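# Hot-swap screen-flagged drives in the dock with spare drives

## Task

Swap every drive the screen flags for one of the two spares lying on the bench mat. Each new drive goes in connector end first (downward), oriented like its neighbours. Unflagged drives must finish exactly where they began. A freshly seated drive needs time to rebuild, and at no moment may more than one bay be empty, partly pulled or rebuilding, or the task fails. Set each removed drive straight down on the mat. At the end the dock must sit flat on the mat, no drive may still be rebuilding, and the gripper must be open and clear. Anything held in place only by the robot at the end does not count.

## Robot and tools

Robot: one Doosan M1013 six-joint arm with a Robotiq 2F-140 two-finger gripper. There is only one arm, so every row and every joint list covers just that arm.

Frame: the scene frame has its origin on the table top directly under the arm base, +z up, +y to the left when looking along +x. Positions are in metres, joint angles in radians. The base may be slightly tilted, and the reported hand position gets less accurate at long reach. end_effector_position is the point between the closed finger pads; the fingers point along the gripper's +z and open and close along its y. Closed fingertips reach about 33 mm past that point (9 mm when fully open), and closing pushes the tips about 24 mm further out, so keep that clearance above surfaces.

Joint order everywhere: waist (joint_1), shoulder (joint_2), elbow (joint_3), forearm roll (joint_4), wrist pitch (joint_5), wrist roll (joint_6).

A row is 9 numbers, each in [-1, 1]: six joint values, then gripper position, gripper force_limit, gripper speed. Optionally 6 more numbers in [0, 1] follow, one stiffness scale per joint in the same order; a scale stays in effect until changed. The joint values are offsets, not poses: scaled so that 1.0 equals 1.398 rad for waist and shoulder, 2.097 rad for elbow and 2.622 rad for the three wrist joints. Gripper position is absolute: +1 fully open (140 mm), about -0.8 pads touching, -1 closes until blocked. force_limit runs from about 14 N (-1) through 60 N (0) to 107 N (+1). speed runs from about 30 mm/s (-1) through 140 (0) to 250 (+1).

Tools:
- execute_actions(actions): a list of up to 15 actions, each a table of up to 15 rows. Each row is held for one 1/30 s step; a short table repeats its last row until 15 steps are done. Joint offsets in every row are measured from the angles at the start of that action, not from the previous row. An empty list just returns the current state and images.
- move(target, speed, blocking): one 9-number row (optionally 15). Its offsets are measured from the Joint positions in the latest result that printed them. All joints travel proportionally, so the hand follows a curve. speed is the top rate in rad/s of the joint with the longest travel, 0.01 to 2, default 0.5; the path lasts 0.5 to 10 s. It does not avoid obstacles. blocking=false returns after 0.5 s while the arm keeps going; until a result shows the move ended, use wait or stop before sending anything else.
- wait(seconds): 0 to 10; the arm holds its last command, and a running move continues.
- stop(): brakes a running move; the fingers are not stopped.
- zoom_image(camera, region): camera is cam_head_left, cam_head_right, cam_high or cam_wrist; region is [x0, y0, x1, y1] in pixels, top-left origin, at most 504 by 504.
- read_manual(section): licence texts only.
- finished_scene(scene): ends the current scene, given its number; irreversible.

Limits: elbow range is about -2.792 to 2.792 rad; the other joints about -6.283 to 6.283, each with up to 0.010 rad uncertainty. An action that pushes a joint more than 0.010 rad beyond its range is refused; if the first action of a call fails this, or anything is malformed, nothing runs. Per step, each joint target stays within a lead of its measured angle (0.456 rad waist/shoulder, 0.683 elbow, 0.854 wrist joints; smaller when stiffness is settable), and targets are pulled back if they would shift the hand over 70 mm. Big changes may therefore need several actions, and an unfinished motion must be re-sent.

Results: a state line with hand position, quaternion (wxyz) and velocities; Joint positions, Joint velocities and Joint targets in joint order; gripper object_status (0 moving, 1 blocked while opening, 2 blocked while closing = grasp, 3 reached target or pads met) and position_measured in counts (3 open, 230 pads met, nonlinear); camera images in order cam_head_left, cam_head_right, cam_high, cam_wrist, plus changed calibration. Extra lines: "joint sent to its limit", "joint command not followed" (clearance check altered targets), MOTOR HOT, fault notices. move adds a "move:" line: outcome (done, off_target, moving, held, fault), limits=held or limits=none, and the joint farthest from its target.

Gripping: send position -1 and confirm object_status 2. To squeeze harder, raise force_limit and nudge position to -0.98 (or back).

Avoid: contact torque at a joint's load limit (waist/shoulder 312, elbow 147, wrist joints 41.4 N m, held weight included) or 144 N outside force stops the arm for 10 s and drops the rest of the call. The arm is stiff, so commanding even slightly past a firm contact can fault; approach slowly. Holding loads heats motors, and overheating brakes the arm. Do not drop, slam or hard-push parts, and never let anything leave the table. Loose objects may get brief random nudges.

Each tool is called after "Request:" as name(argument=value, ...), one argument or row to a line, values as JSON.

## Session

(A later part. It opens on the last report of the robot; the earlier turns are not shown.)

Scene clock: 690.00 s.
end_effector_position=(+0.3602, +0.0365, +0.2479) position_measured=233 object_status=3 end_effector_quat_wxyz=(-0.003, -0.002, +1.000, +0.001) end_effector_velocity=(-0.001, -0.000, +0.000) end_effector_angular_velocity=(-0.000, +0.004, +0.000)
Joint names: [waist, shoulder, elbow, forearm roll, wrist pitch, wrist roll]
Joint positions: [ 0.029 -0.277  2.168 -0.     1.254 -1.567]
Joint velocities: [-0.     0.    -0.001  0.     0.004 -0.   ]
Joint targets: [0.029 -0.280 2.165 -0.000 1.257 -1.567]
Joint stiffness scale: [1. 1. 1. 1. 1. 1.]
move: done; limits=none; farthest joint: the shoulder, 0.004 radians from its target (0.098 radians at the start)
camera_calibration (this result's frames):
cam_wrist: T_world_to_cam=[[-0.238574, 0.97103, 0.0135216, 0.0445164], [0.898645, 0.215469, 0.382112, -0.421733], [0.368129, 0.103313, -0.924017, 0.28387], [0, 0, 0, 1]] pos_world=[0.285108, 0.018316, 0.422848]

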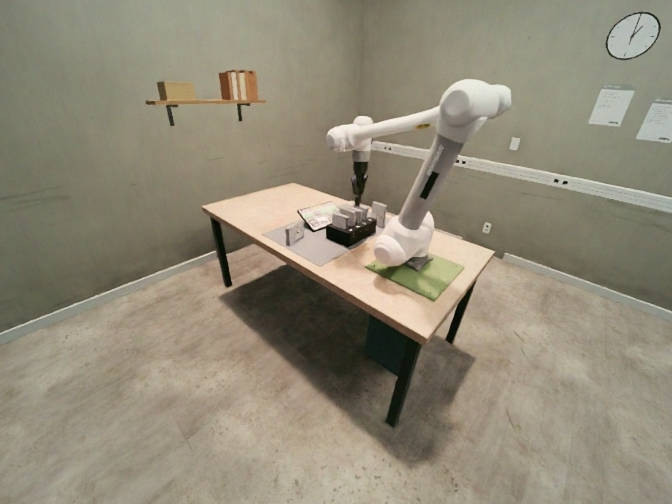

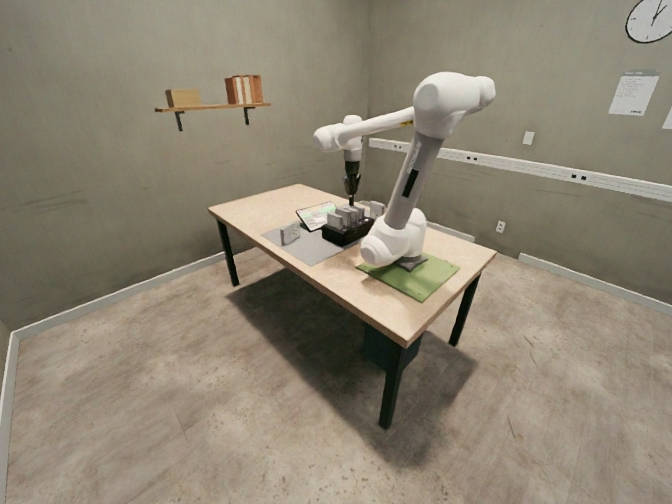

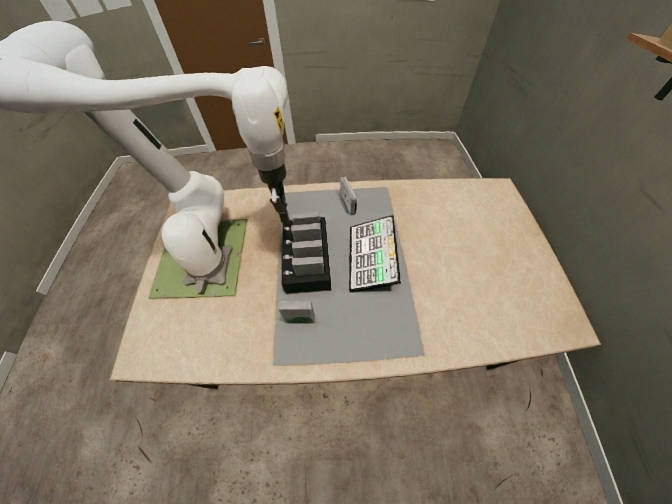

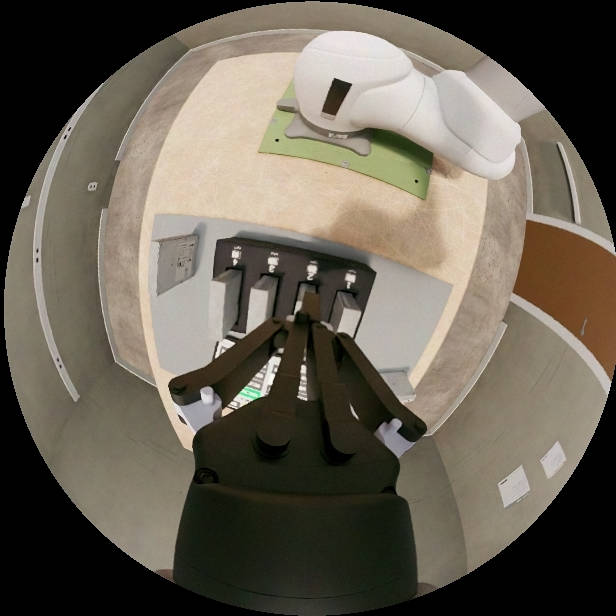

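Over drive 2 with a narrower opening.

Request:
move(
  target=[0, 0.0863, -0.0453, 0, -0.0119, 0, -0.15, 0.3, 1],
  speed=0.8,
)

Scene clock: 694.50 s.
end_effector_position=(+0.4277, +0.0371, +0.2503) position_measured=148 object_status=3 end_effector_quat_wxyz=(-0.001, -0.002, +1.000, +0.001) end_effector_velocity=(+0.001, -0.000, +0.001) end_effector_angular_velocity=(-0.000, -0.002, -0.000)
Joint names: [waist, shoulder, elbow, forearm roll, wrist pitch, wrist roll]
Joint positions: [ 0.029 -0.16   2.076 -0.     1.225 -1.567]
Joint velocities: [-0.     0.001 -0.002 -0.    -0.001  0.   ]
Joint targets: [0.029 -0.156 2.073 -0.000 1.223 -1.567]
Joint stiffness scale: [1. 1. 1. 1. 1. 1.]
move: done; limits=none; farthest joint: the shoulder, 0.003 radians from its target (0.120 radians at the start)
camera_calibration (this result's frames):
cam_wrist: T_world_to_cam=[[-0.238622, 0.971031, 0.0126011, 0.0603246], [0.897113, 0.215452, 0.385705, -0.483619], [0.371816, 0.103342, -0.922536, 0.259239], [0, 0, 0, 1]] pos_world=[0.351866, 0.0188294, 0.424931]

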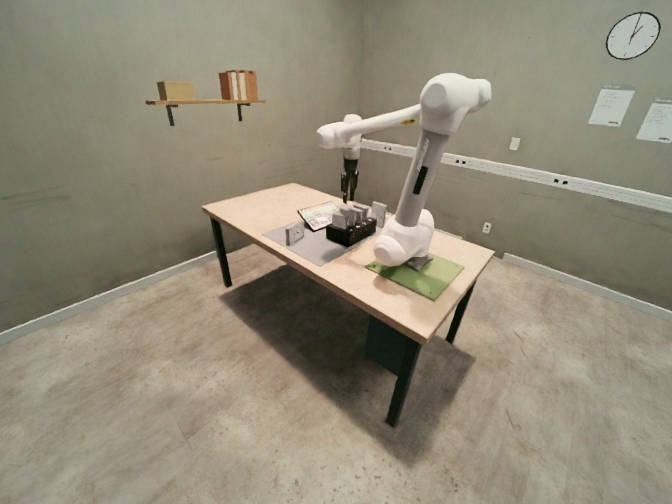

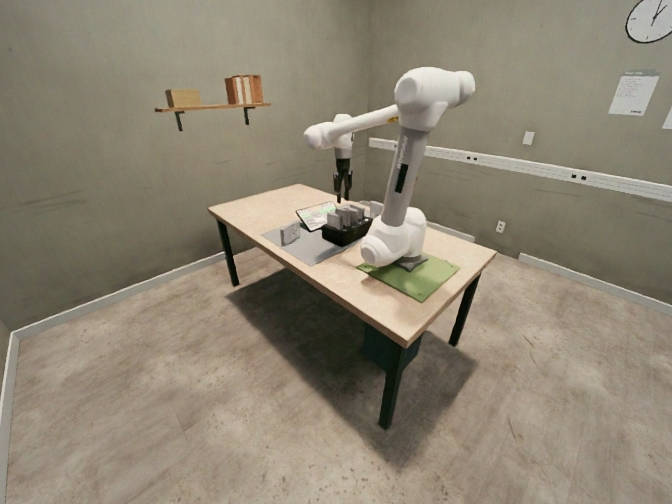

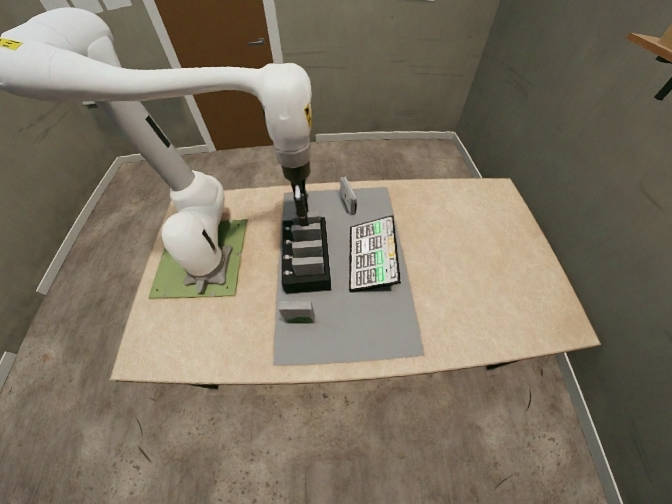

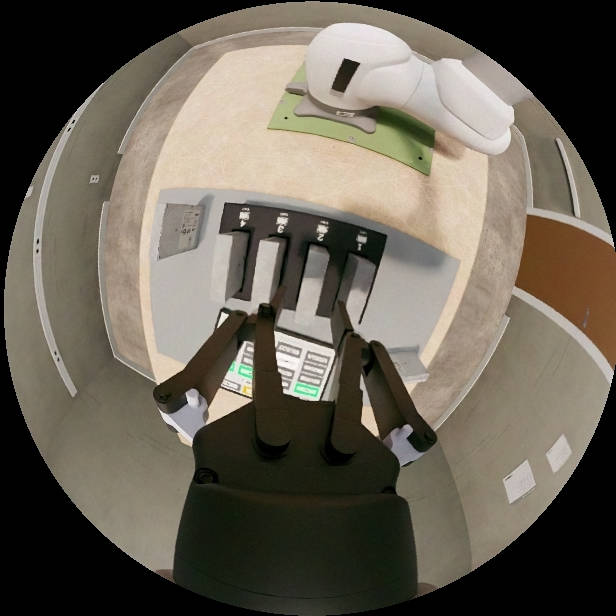

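Request:
move(
  target=[-0.0079, 0.0622, 0.0625, 0, -0.0812, 0, -0.15, 0.3, 1],
  speed=0.5,
)

Request:
move(
  target=[0, 0, 0, 0, 0, 0, -1, 0.3, 0.5],
)

Scene clock: 703.33 s.
end_effector_position=(+0.4273, +0.0343, +0.1502) position_measured=148 object_status=3 end_effector_quat_wxyz=(-0.001, +0.002, +1.000, +0.001) end_effector_velocity=(+0.000, +0.000, -0.001) end_effector_angular_velocity=(+0.000, -0.000, -0.000)
Joint names: [waist, shoulder, elbow, forearm roll, wrist pitch, wrist roll]
Joint positions: [ 0.022 -0.077  2.204 -0.     1.015 -1.567]
Joint velocities: [ 0.     0.001  0.001  0.    -0.002  0.   ]
Joint targets: [0.018 -0.073 2.207 -0.000 1.012 -1.567]
Joint stiffness scale: [1. 1. 1. 1. 1. 1.]
move: done; limits=none; farthest joint: the waist, 0.004 radians from its target (0.011 radians at the start)
camera_calibration (this result's frames):
cam_wrist: T_world_to_cam=[[-0.231676, 0.972708, 0.0128272, 0.061115], [0.898992, 0.209044, 0.384855, -0.444493], [0.371671, 0.100693, -0.922888, 0.167597], [0, 0, 0, 1]] pos_world=[0.351464, 0.0165955, 0.324955]

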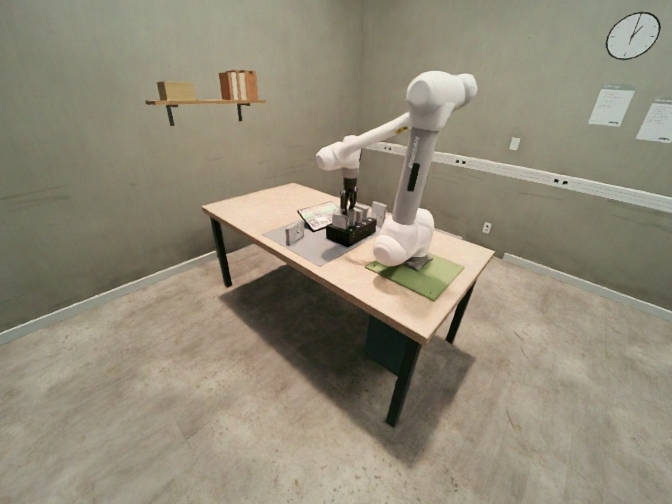

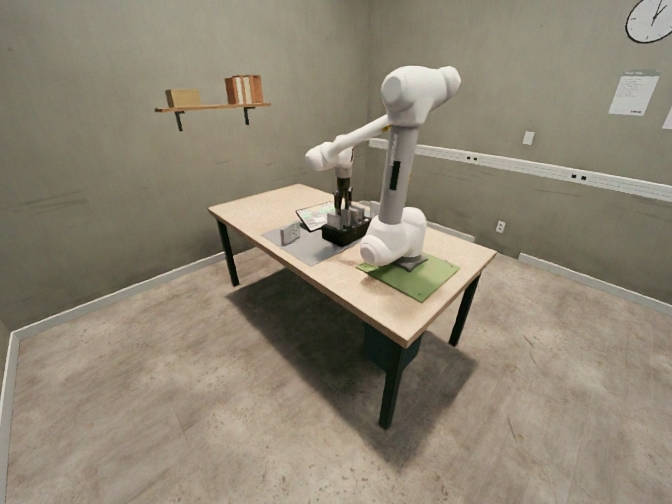

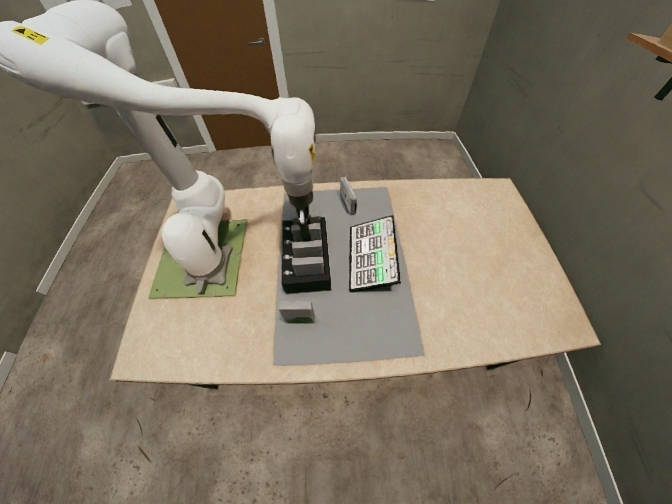

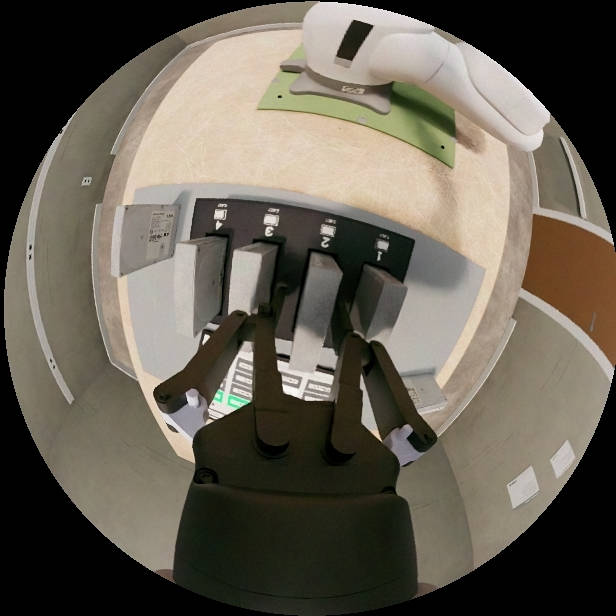

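Scene clock: 703.83 s.
end_effector_position=(+0.4273, +0.0353, +0.1502) position_measured=194 object_status=2 end_effector_quat_wxyz=(-0.001, +0.003, +1.000, +0.003) end_effector_velocity=(+0.000, +0.000, +0.001) end_effector_angular_velocity=(+0.000, -0.002, -0.000)
Joint names: [waist, shoulder, elbow, forearm roll, wrist pitch, wrist roll]
Joint positions: [ 0.022 -0.077  2.204  0.003  1.015 -1.567]
Joint velocities: [-0.    -0.001  0.     0.    -0.001  0.   ]
Joint targets: [0.022 -0.077 2.204 -0.000 1.015 -1.567]
Joint stiffness scale: [1. 1. 1. 1. 1. 1.]
move: done; limits=none; farthest joint: the forearm roll, 0.003 radians from its target (0.000 radians at the start)
camera_calibration (this result's frames):
cam_wrist: T_world_to_cam=[[-0.229835, 0.973102, 0.0157684, 0.0588933], [0.899378, 0.206175, 0.385502, -0.444872], [0.371881, 0.102783, -0.922572, 0.167283], [0, 0, 0, 1]] pos_world=[0.351434, 0.0172185, 0.3249]

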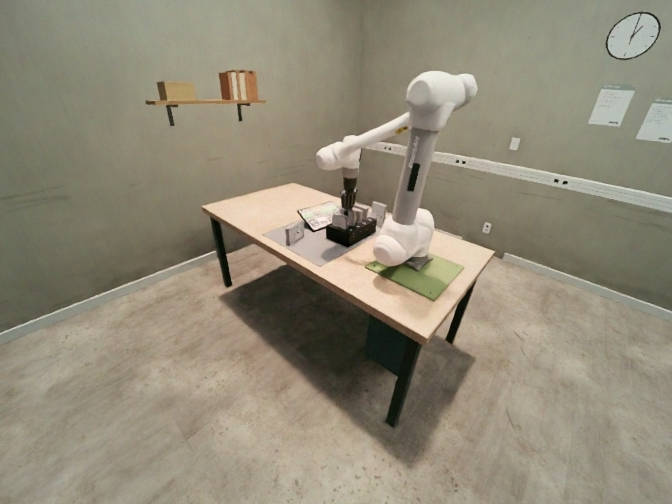

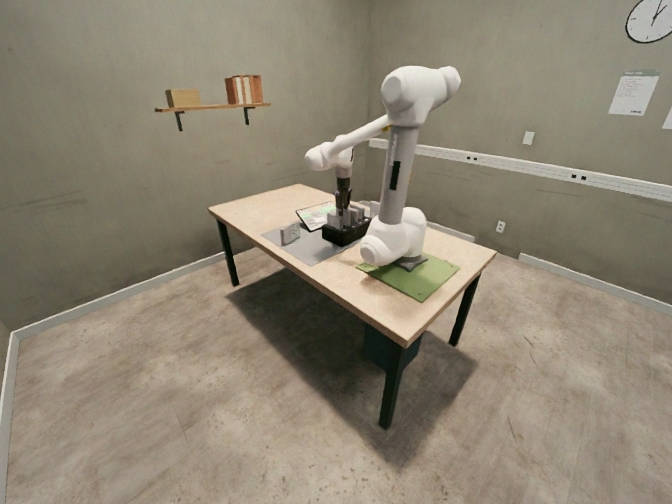

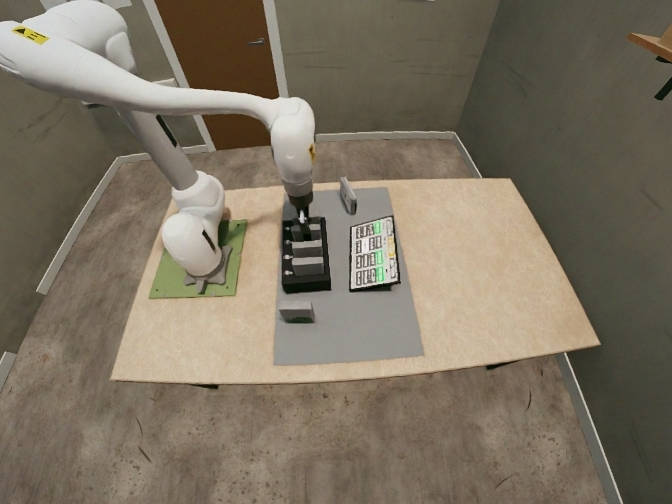

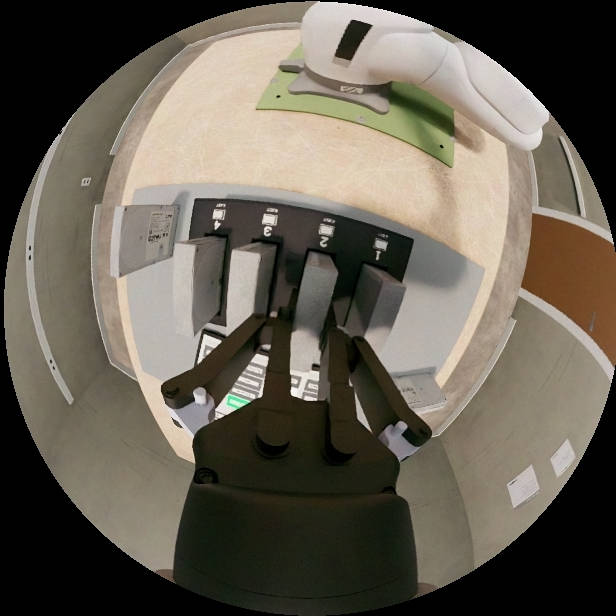

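Request:
move(
  target=[0, -0.0843, -0.1042, 0, 0.1266, 0, -1, 0.3, 0.5],
  speed=0.5,
)

Scene clock: 715.90 s.
end_effector_position=(+0.4277, +0.0355, +0.3104) position_measured=195 object_status=2 end_effector_quat_wxyz=(-0.001, +0.002, +1.000, +0.004) end_effector_velocity=(-0.001, +0.000, -0.000) end_effector_angular_velocity=(+0.000, +0.004, -0.000)
Joint names: [waist, shoulder, elbow, forearm roll, wrist pitch, wrist roll]
Joint positions: [ 0.022 -0.191  1.988  0.005  1.344 -1.567]
Joint velocities: [-0.     0.001 -0.     0.     0.003  0.   ]
Joint targets: [0.022 -0.194 1.985 0.003 1.347 -1.567]
Joint stiffness scale: [1. 1. 1. 1. 1. 1.]
move: done; limits=none; farthest joint: the shoulder, 0.004 radians from its target (0.118 radians at the start)
camera_calibration (this result's frames):
cam_wrist: T_world_to_cam=[[-0.230478, 0.972919, 0.0175735, 0.0560094], [0.89913, 0.206023, 0.38616, -0.507104], [0.372082, 0.104802, -0.922264, 0.314609], [0, 0, 0, 1]] pos_world=[0.351801, 0.0170106, 0.484991]

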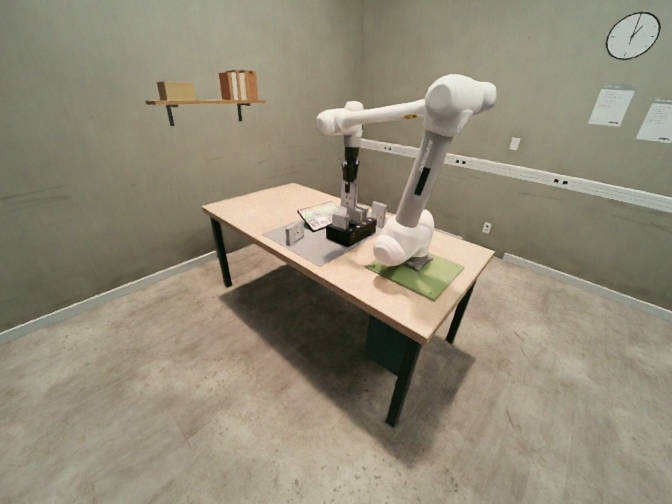

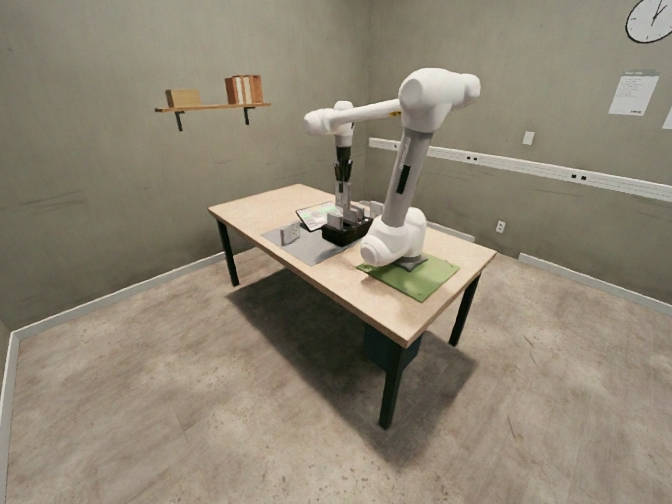

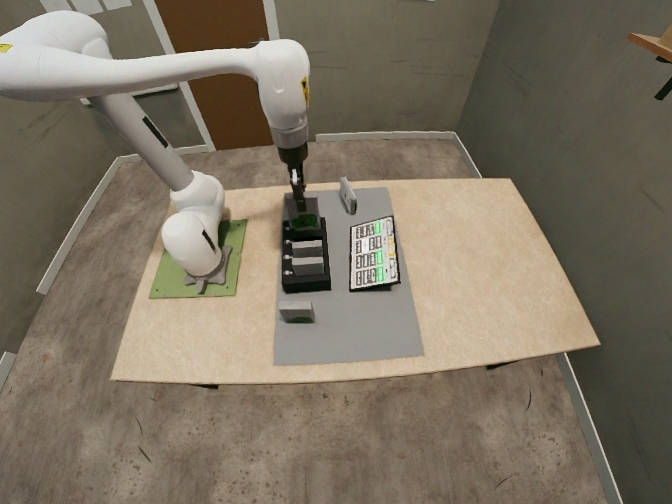

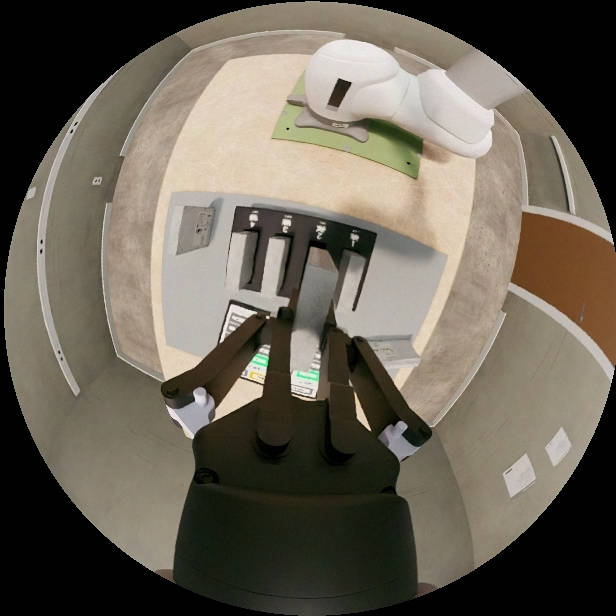

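Request:
move(
  target=[0.367, 0.0353, -0.0186, -0.003, -0.0045, 0.1946, -1, 0.3, 0.5],
  speed=0.7,
)

Request:
move(
  target=[0, 0.0913, 0.1073, 0, -0.133, 0, -1, 0.3, 0.5],
  speed=0.5,
)

Scene clock: 723.30 s.
end_effector_position=(+0.3800, +0.2504, +0.3106) position_measured=195 object_status=2 end_effector_quat_wxyz=(-0.001, -0.002, +1.000, +0.001) end_effector_velocity=(-0.000, +0.000, -0.000) end_effector_angular_velocity=(-0.000, +0.000, -0.001)
Joint names: [waist, shoulder, elbow, forearm roll, wrist pitch, wrist roll]
Joint positions: [ 0.531 -0.145  1.952 -0.001  1.335 -1.066]
Joint velocities: [ 0.001  0.     0.001 -0.    -0.001  0.002]
Joint targets: [0.535 -0.141 1.949 -0.003 1.332 -1.057]
Joint stiffness scale: [1. 1. 1. 1. 1. 1.]
move: done; limits=none; farthest joint: the wrist roll, 0.009 radians from its target (0.510 radians at the start)
camera_calibration (this result's frames):
cam_wrist: T_world_to_cam=[[-0.239337, 0.970862, 0.0120014, -0.158475], [0.897, 0.216363, 0.385458, -0.510144], [0.37163, 0.103019, -0.922647, 0.310828], [0, 0, 0, 1]] pos_world=[0.304157, 0.232212, 0.485326]

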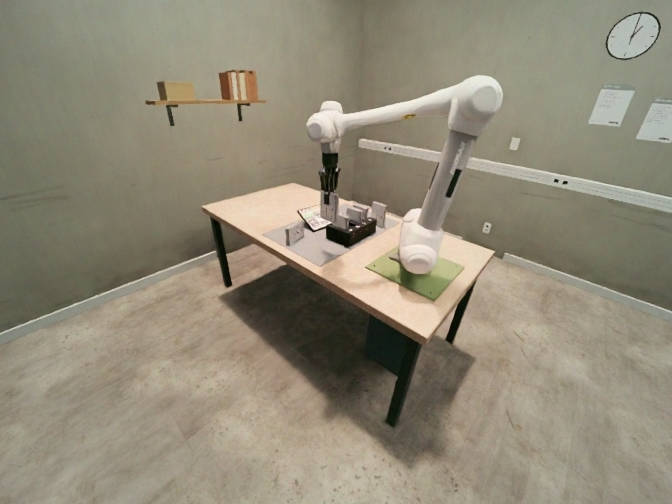

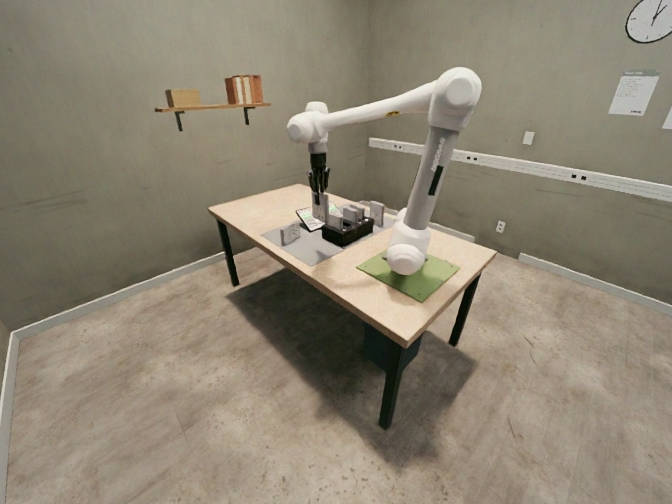

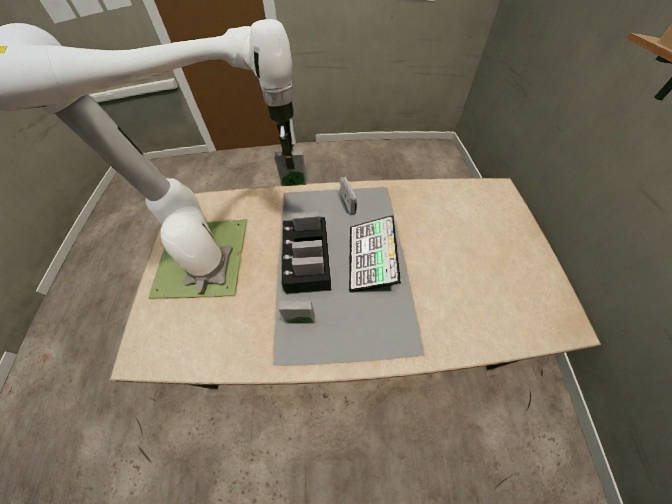

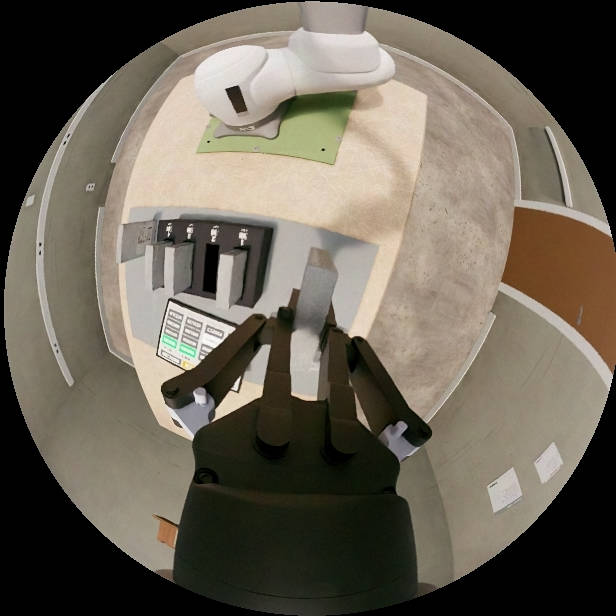

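Scene clock: 724.60 s.
end_effector_position=(+0.3795, +0.2509, +0.1405) position_measured=195 object_status=2 end_effector_quat_wxyz=(-0.001, -0.003, +1.000, +0.001) end_effector_velocity=(+0.000, +0.000, +0.000) end_effector_angular_velocity=(+0.001, -0.002, -0.000)
Joint names: [waist, shoulder, elbow, forearm roll, wrist pitch, wrist roll]
Joint positions: [ 0.531 -0.021  2.174 -0.001  0.988 -1.066]
Joint velocities: [-0.    -0.001  0.001  0.    -0.002  0.   ]
Joint targets: [0.531 -0.017 2.177 -0.001 0.986 -1.066]
Joint stiffness scale: [1. 1. 1. 1. 1. 1.]
move: done; limits=none; farthest joint: the shoulder, 0.004 radians from its target (0.128 radians at the start)
camera_calibration (this result's frames):
cam_wrist: T_world_to_cam=[[-0.239593, 0.970797, 0.0121758, -0.156944], [0.896895, 0.216518, 0.385616, -0.44432], [0.371719, 0.103312, -0.922579, 0.153822], [0, 0, 0, 1]] pos_world=[0.303727, 0.232672, 0.315161]

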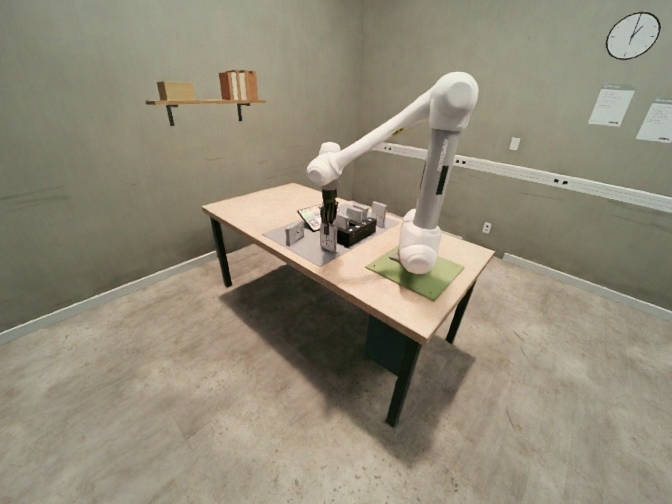

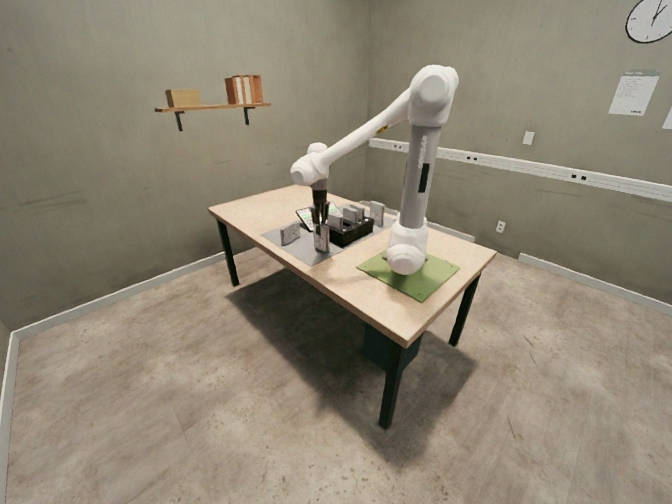

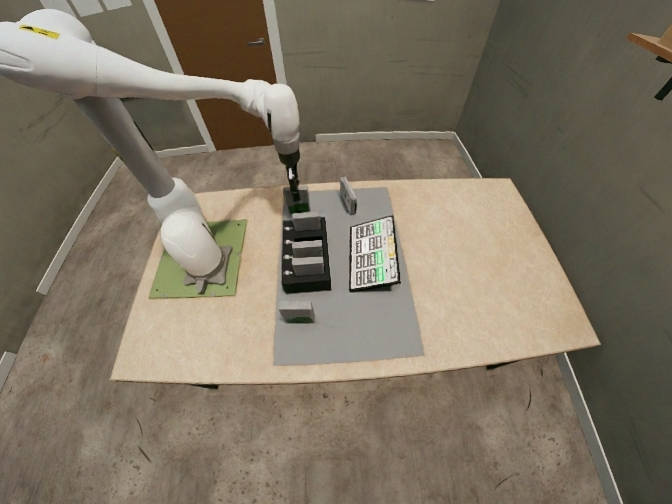

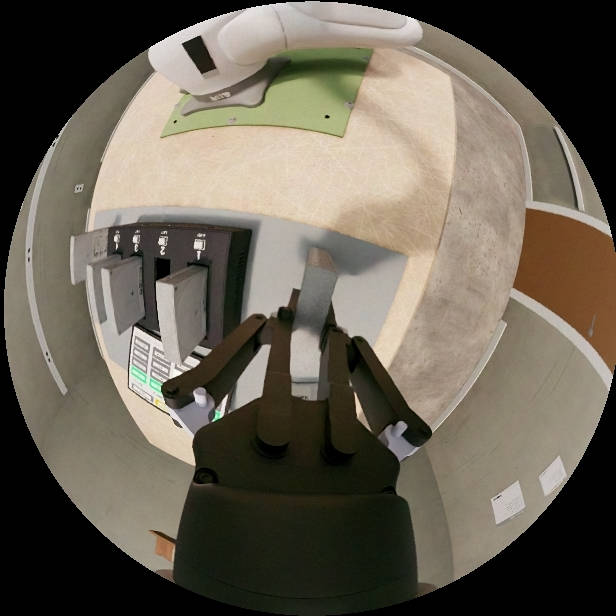

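Request:
execute_actions(
  actions=[],
)

Scene clock: 758.50 s.
end_effector_position=(+0.3796, +0.2509, +0.1405) position_measured=195 object_status=2 end_effector_quat_wxyz=(-0.001, -0.003, +1.000, +0.001) end_effector_velocity=(+0.000, +0.000, +0.000) end_effector_angular_velocity=(-0.000, +0.000, +0.000)
Joint names: [waist, shoulder, elbow, forearm roll, wrist pitch, wrist roll]
Joint positions: [ 0.531 -0.021  2.174 -0.001  0.988 -1.066]
Joint velocities: [ 0.     0.    -0.001  0.     0.    -0.   ]
Joint targets: [0.531 -0.017 2.177 -0.001 0.986 -1.066]
Joint stiffness scale: [1. 1. 1. 1. 1. 1.]
camera_calibration (this result's frames):
cam_wrist: T_world_to_cam=[[-0.239595, 0.970796, 0.0122294, -0.156966], [0.896827, 0.216479, 0.385796, -0.444361], [0.371882, 0.103402, -0.922503, 0.153696], [0, 0, 0, 1]] pos_world=[0.30375, 0.232685, 0.315137]

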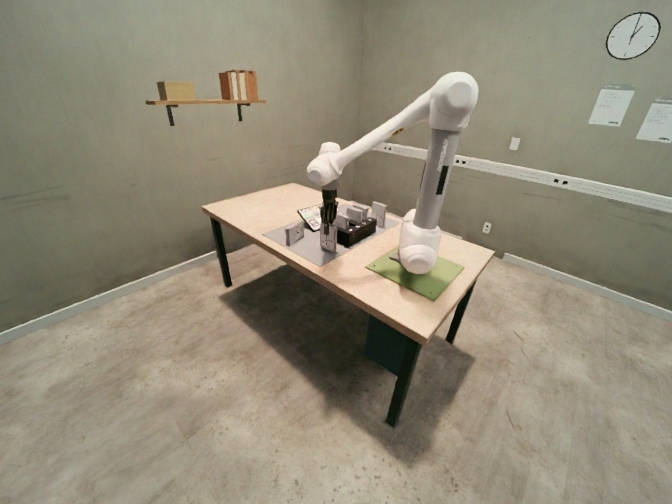

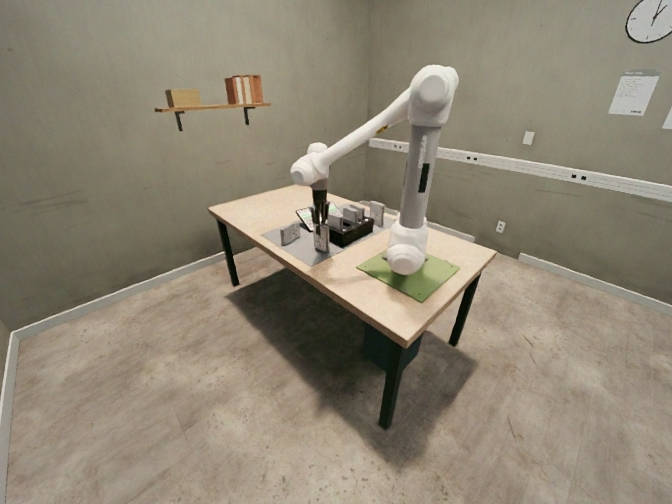

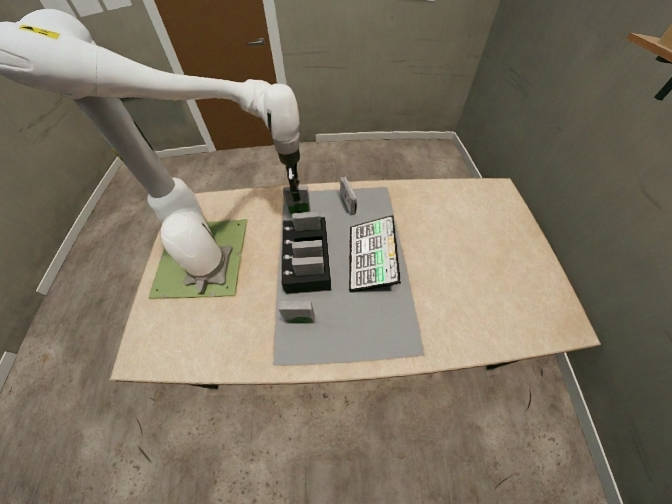

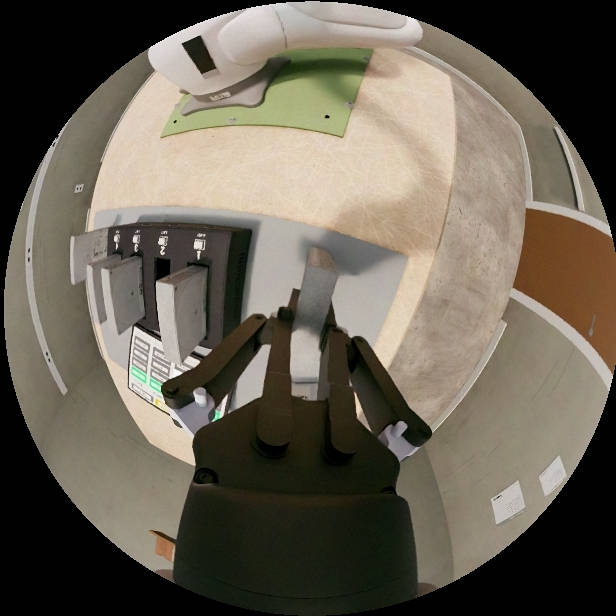

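Request:
move(
  target=[0,0.0243,0.0165,0,-0.022,0,-1,0.3,0.5,1,0.3,0.3,1,0.3,1],
  speed=0.15,
)

Scene clock: 762.73 s.
end_effector_position=(+0.3810, +0.2519, +0.1260) position_measured=195 object_status=2 end_effector_quat_wxyz=(+0.002, -0.002, +1.000, +0.003) end_effector_velocity=(-0.000, -0.000, -0.000) end_effector_angular_velocity=(-0.001, +0.001, -0.000)
Joint names: [waist, shoulder, elbow, forearm roll, wrist pitch, wrist roll]
Joint positions: [ 0.531 -0.006  2.191 -0.001  0.949 -1.066]
Joint velocities: [ 0.     0.001 -0.    -0.     0.     0.   ]
Joint targets: [0.531 0.013 2.209 -0.001 0.931 -1.066]
Joint stiffness scale: [1.  0.3 0.3 1.  0.3 1. ]
move: off_target; limits=none; farthest joint: the shoulder, 0.019 radians from its target (0.034 radians at the start)
camera_calibration (this result's frames):
cam_wrist: T_world_to_cam=[[-0.239562, 0.970775, 0.0143689, -0.157634], [0.894384, 0.214904, 0.392294, -0.439788], [0.377741, 0.10683, -0.919728, 0.136308], [0, 0, 0, 1]] pos_world=[0.304087, 0.232977, 0.300157]

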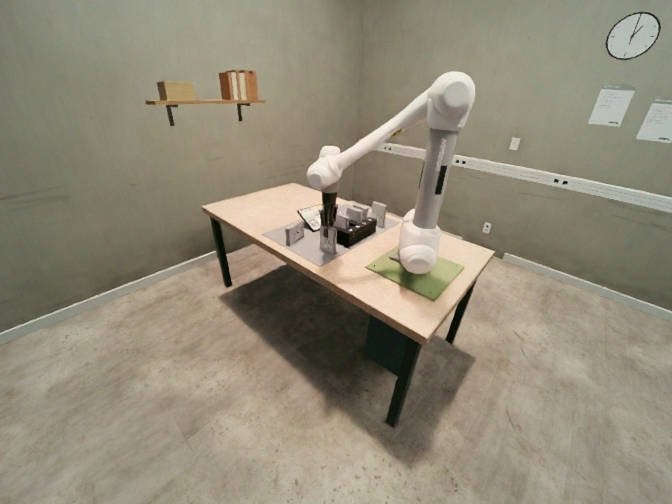

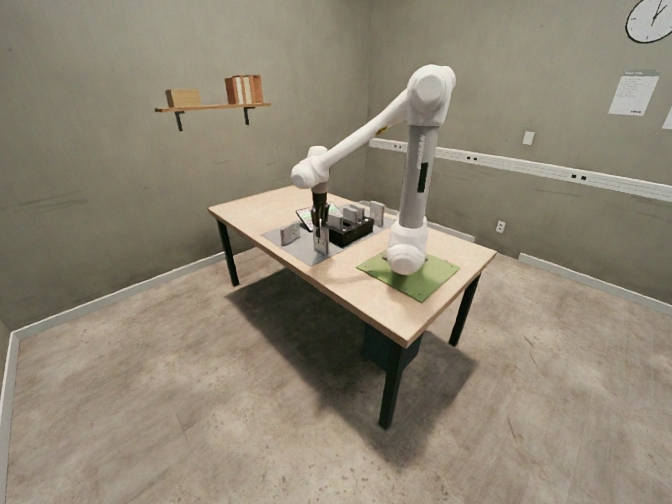

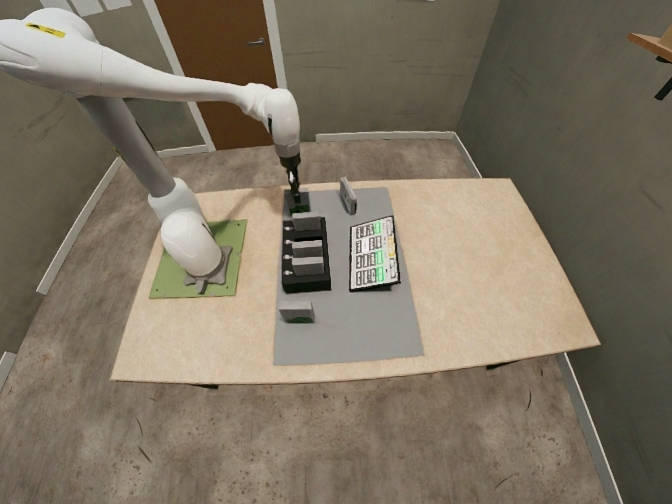

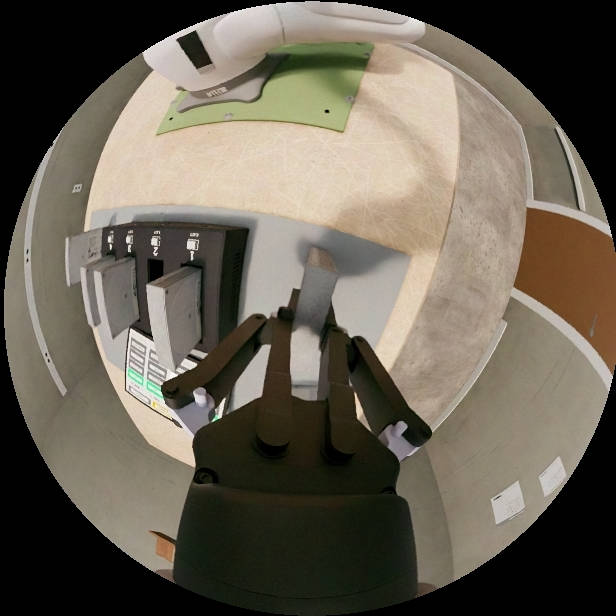

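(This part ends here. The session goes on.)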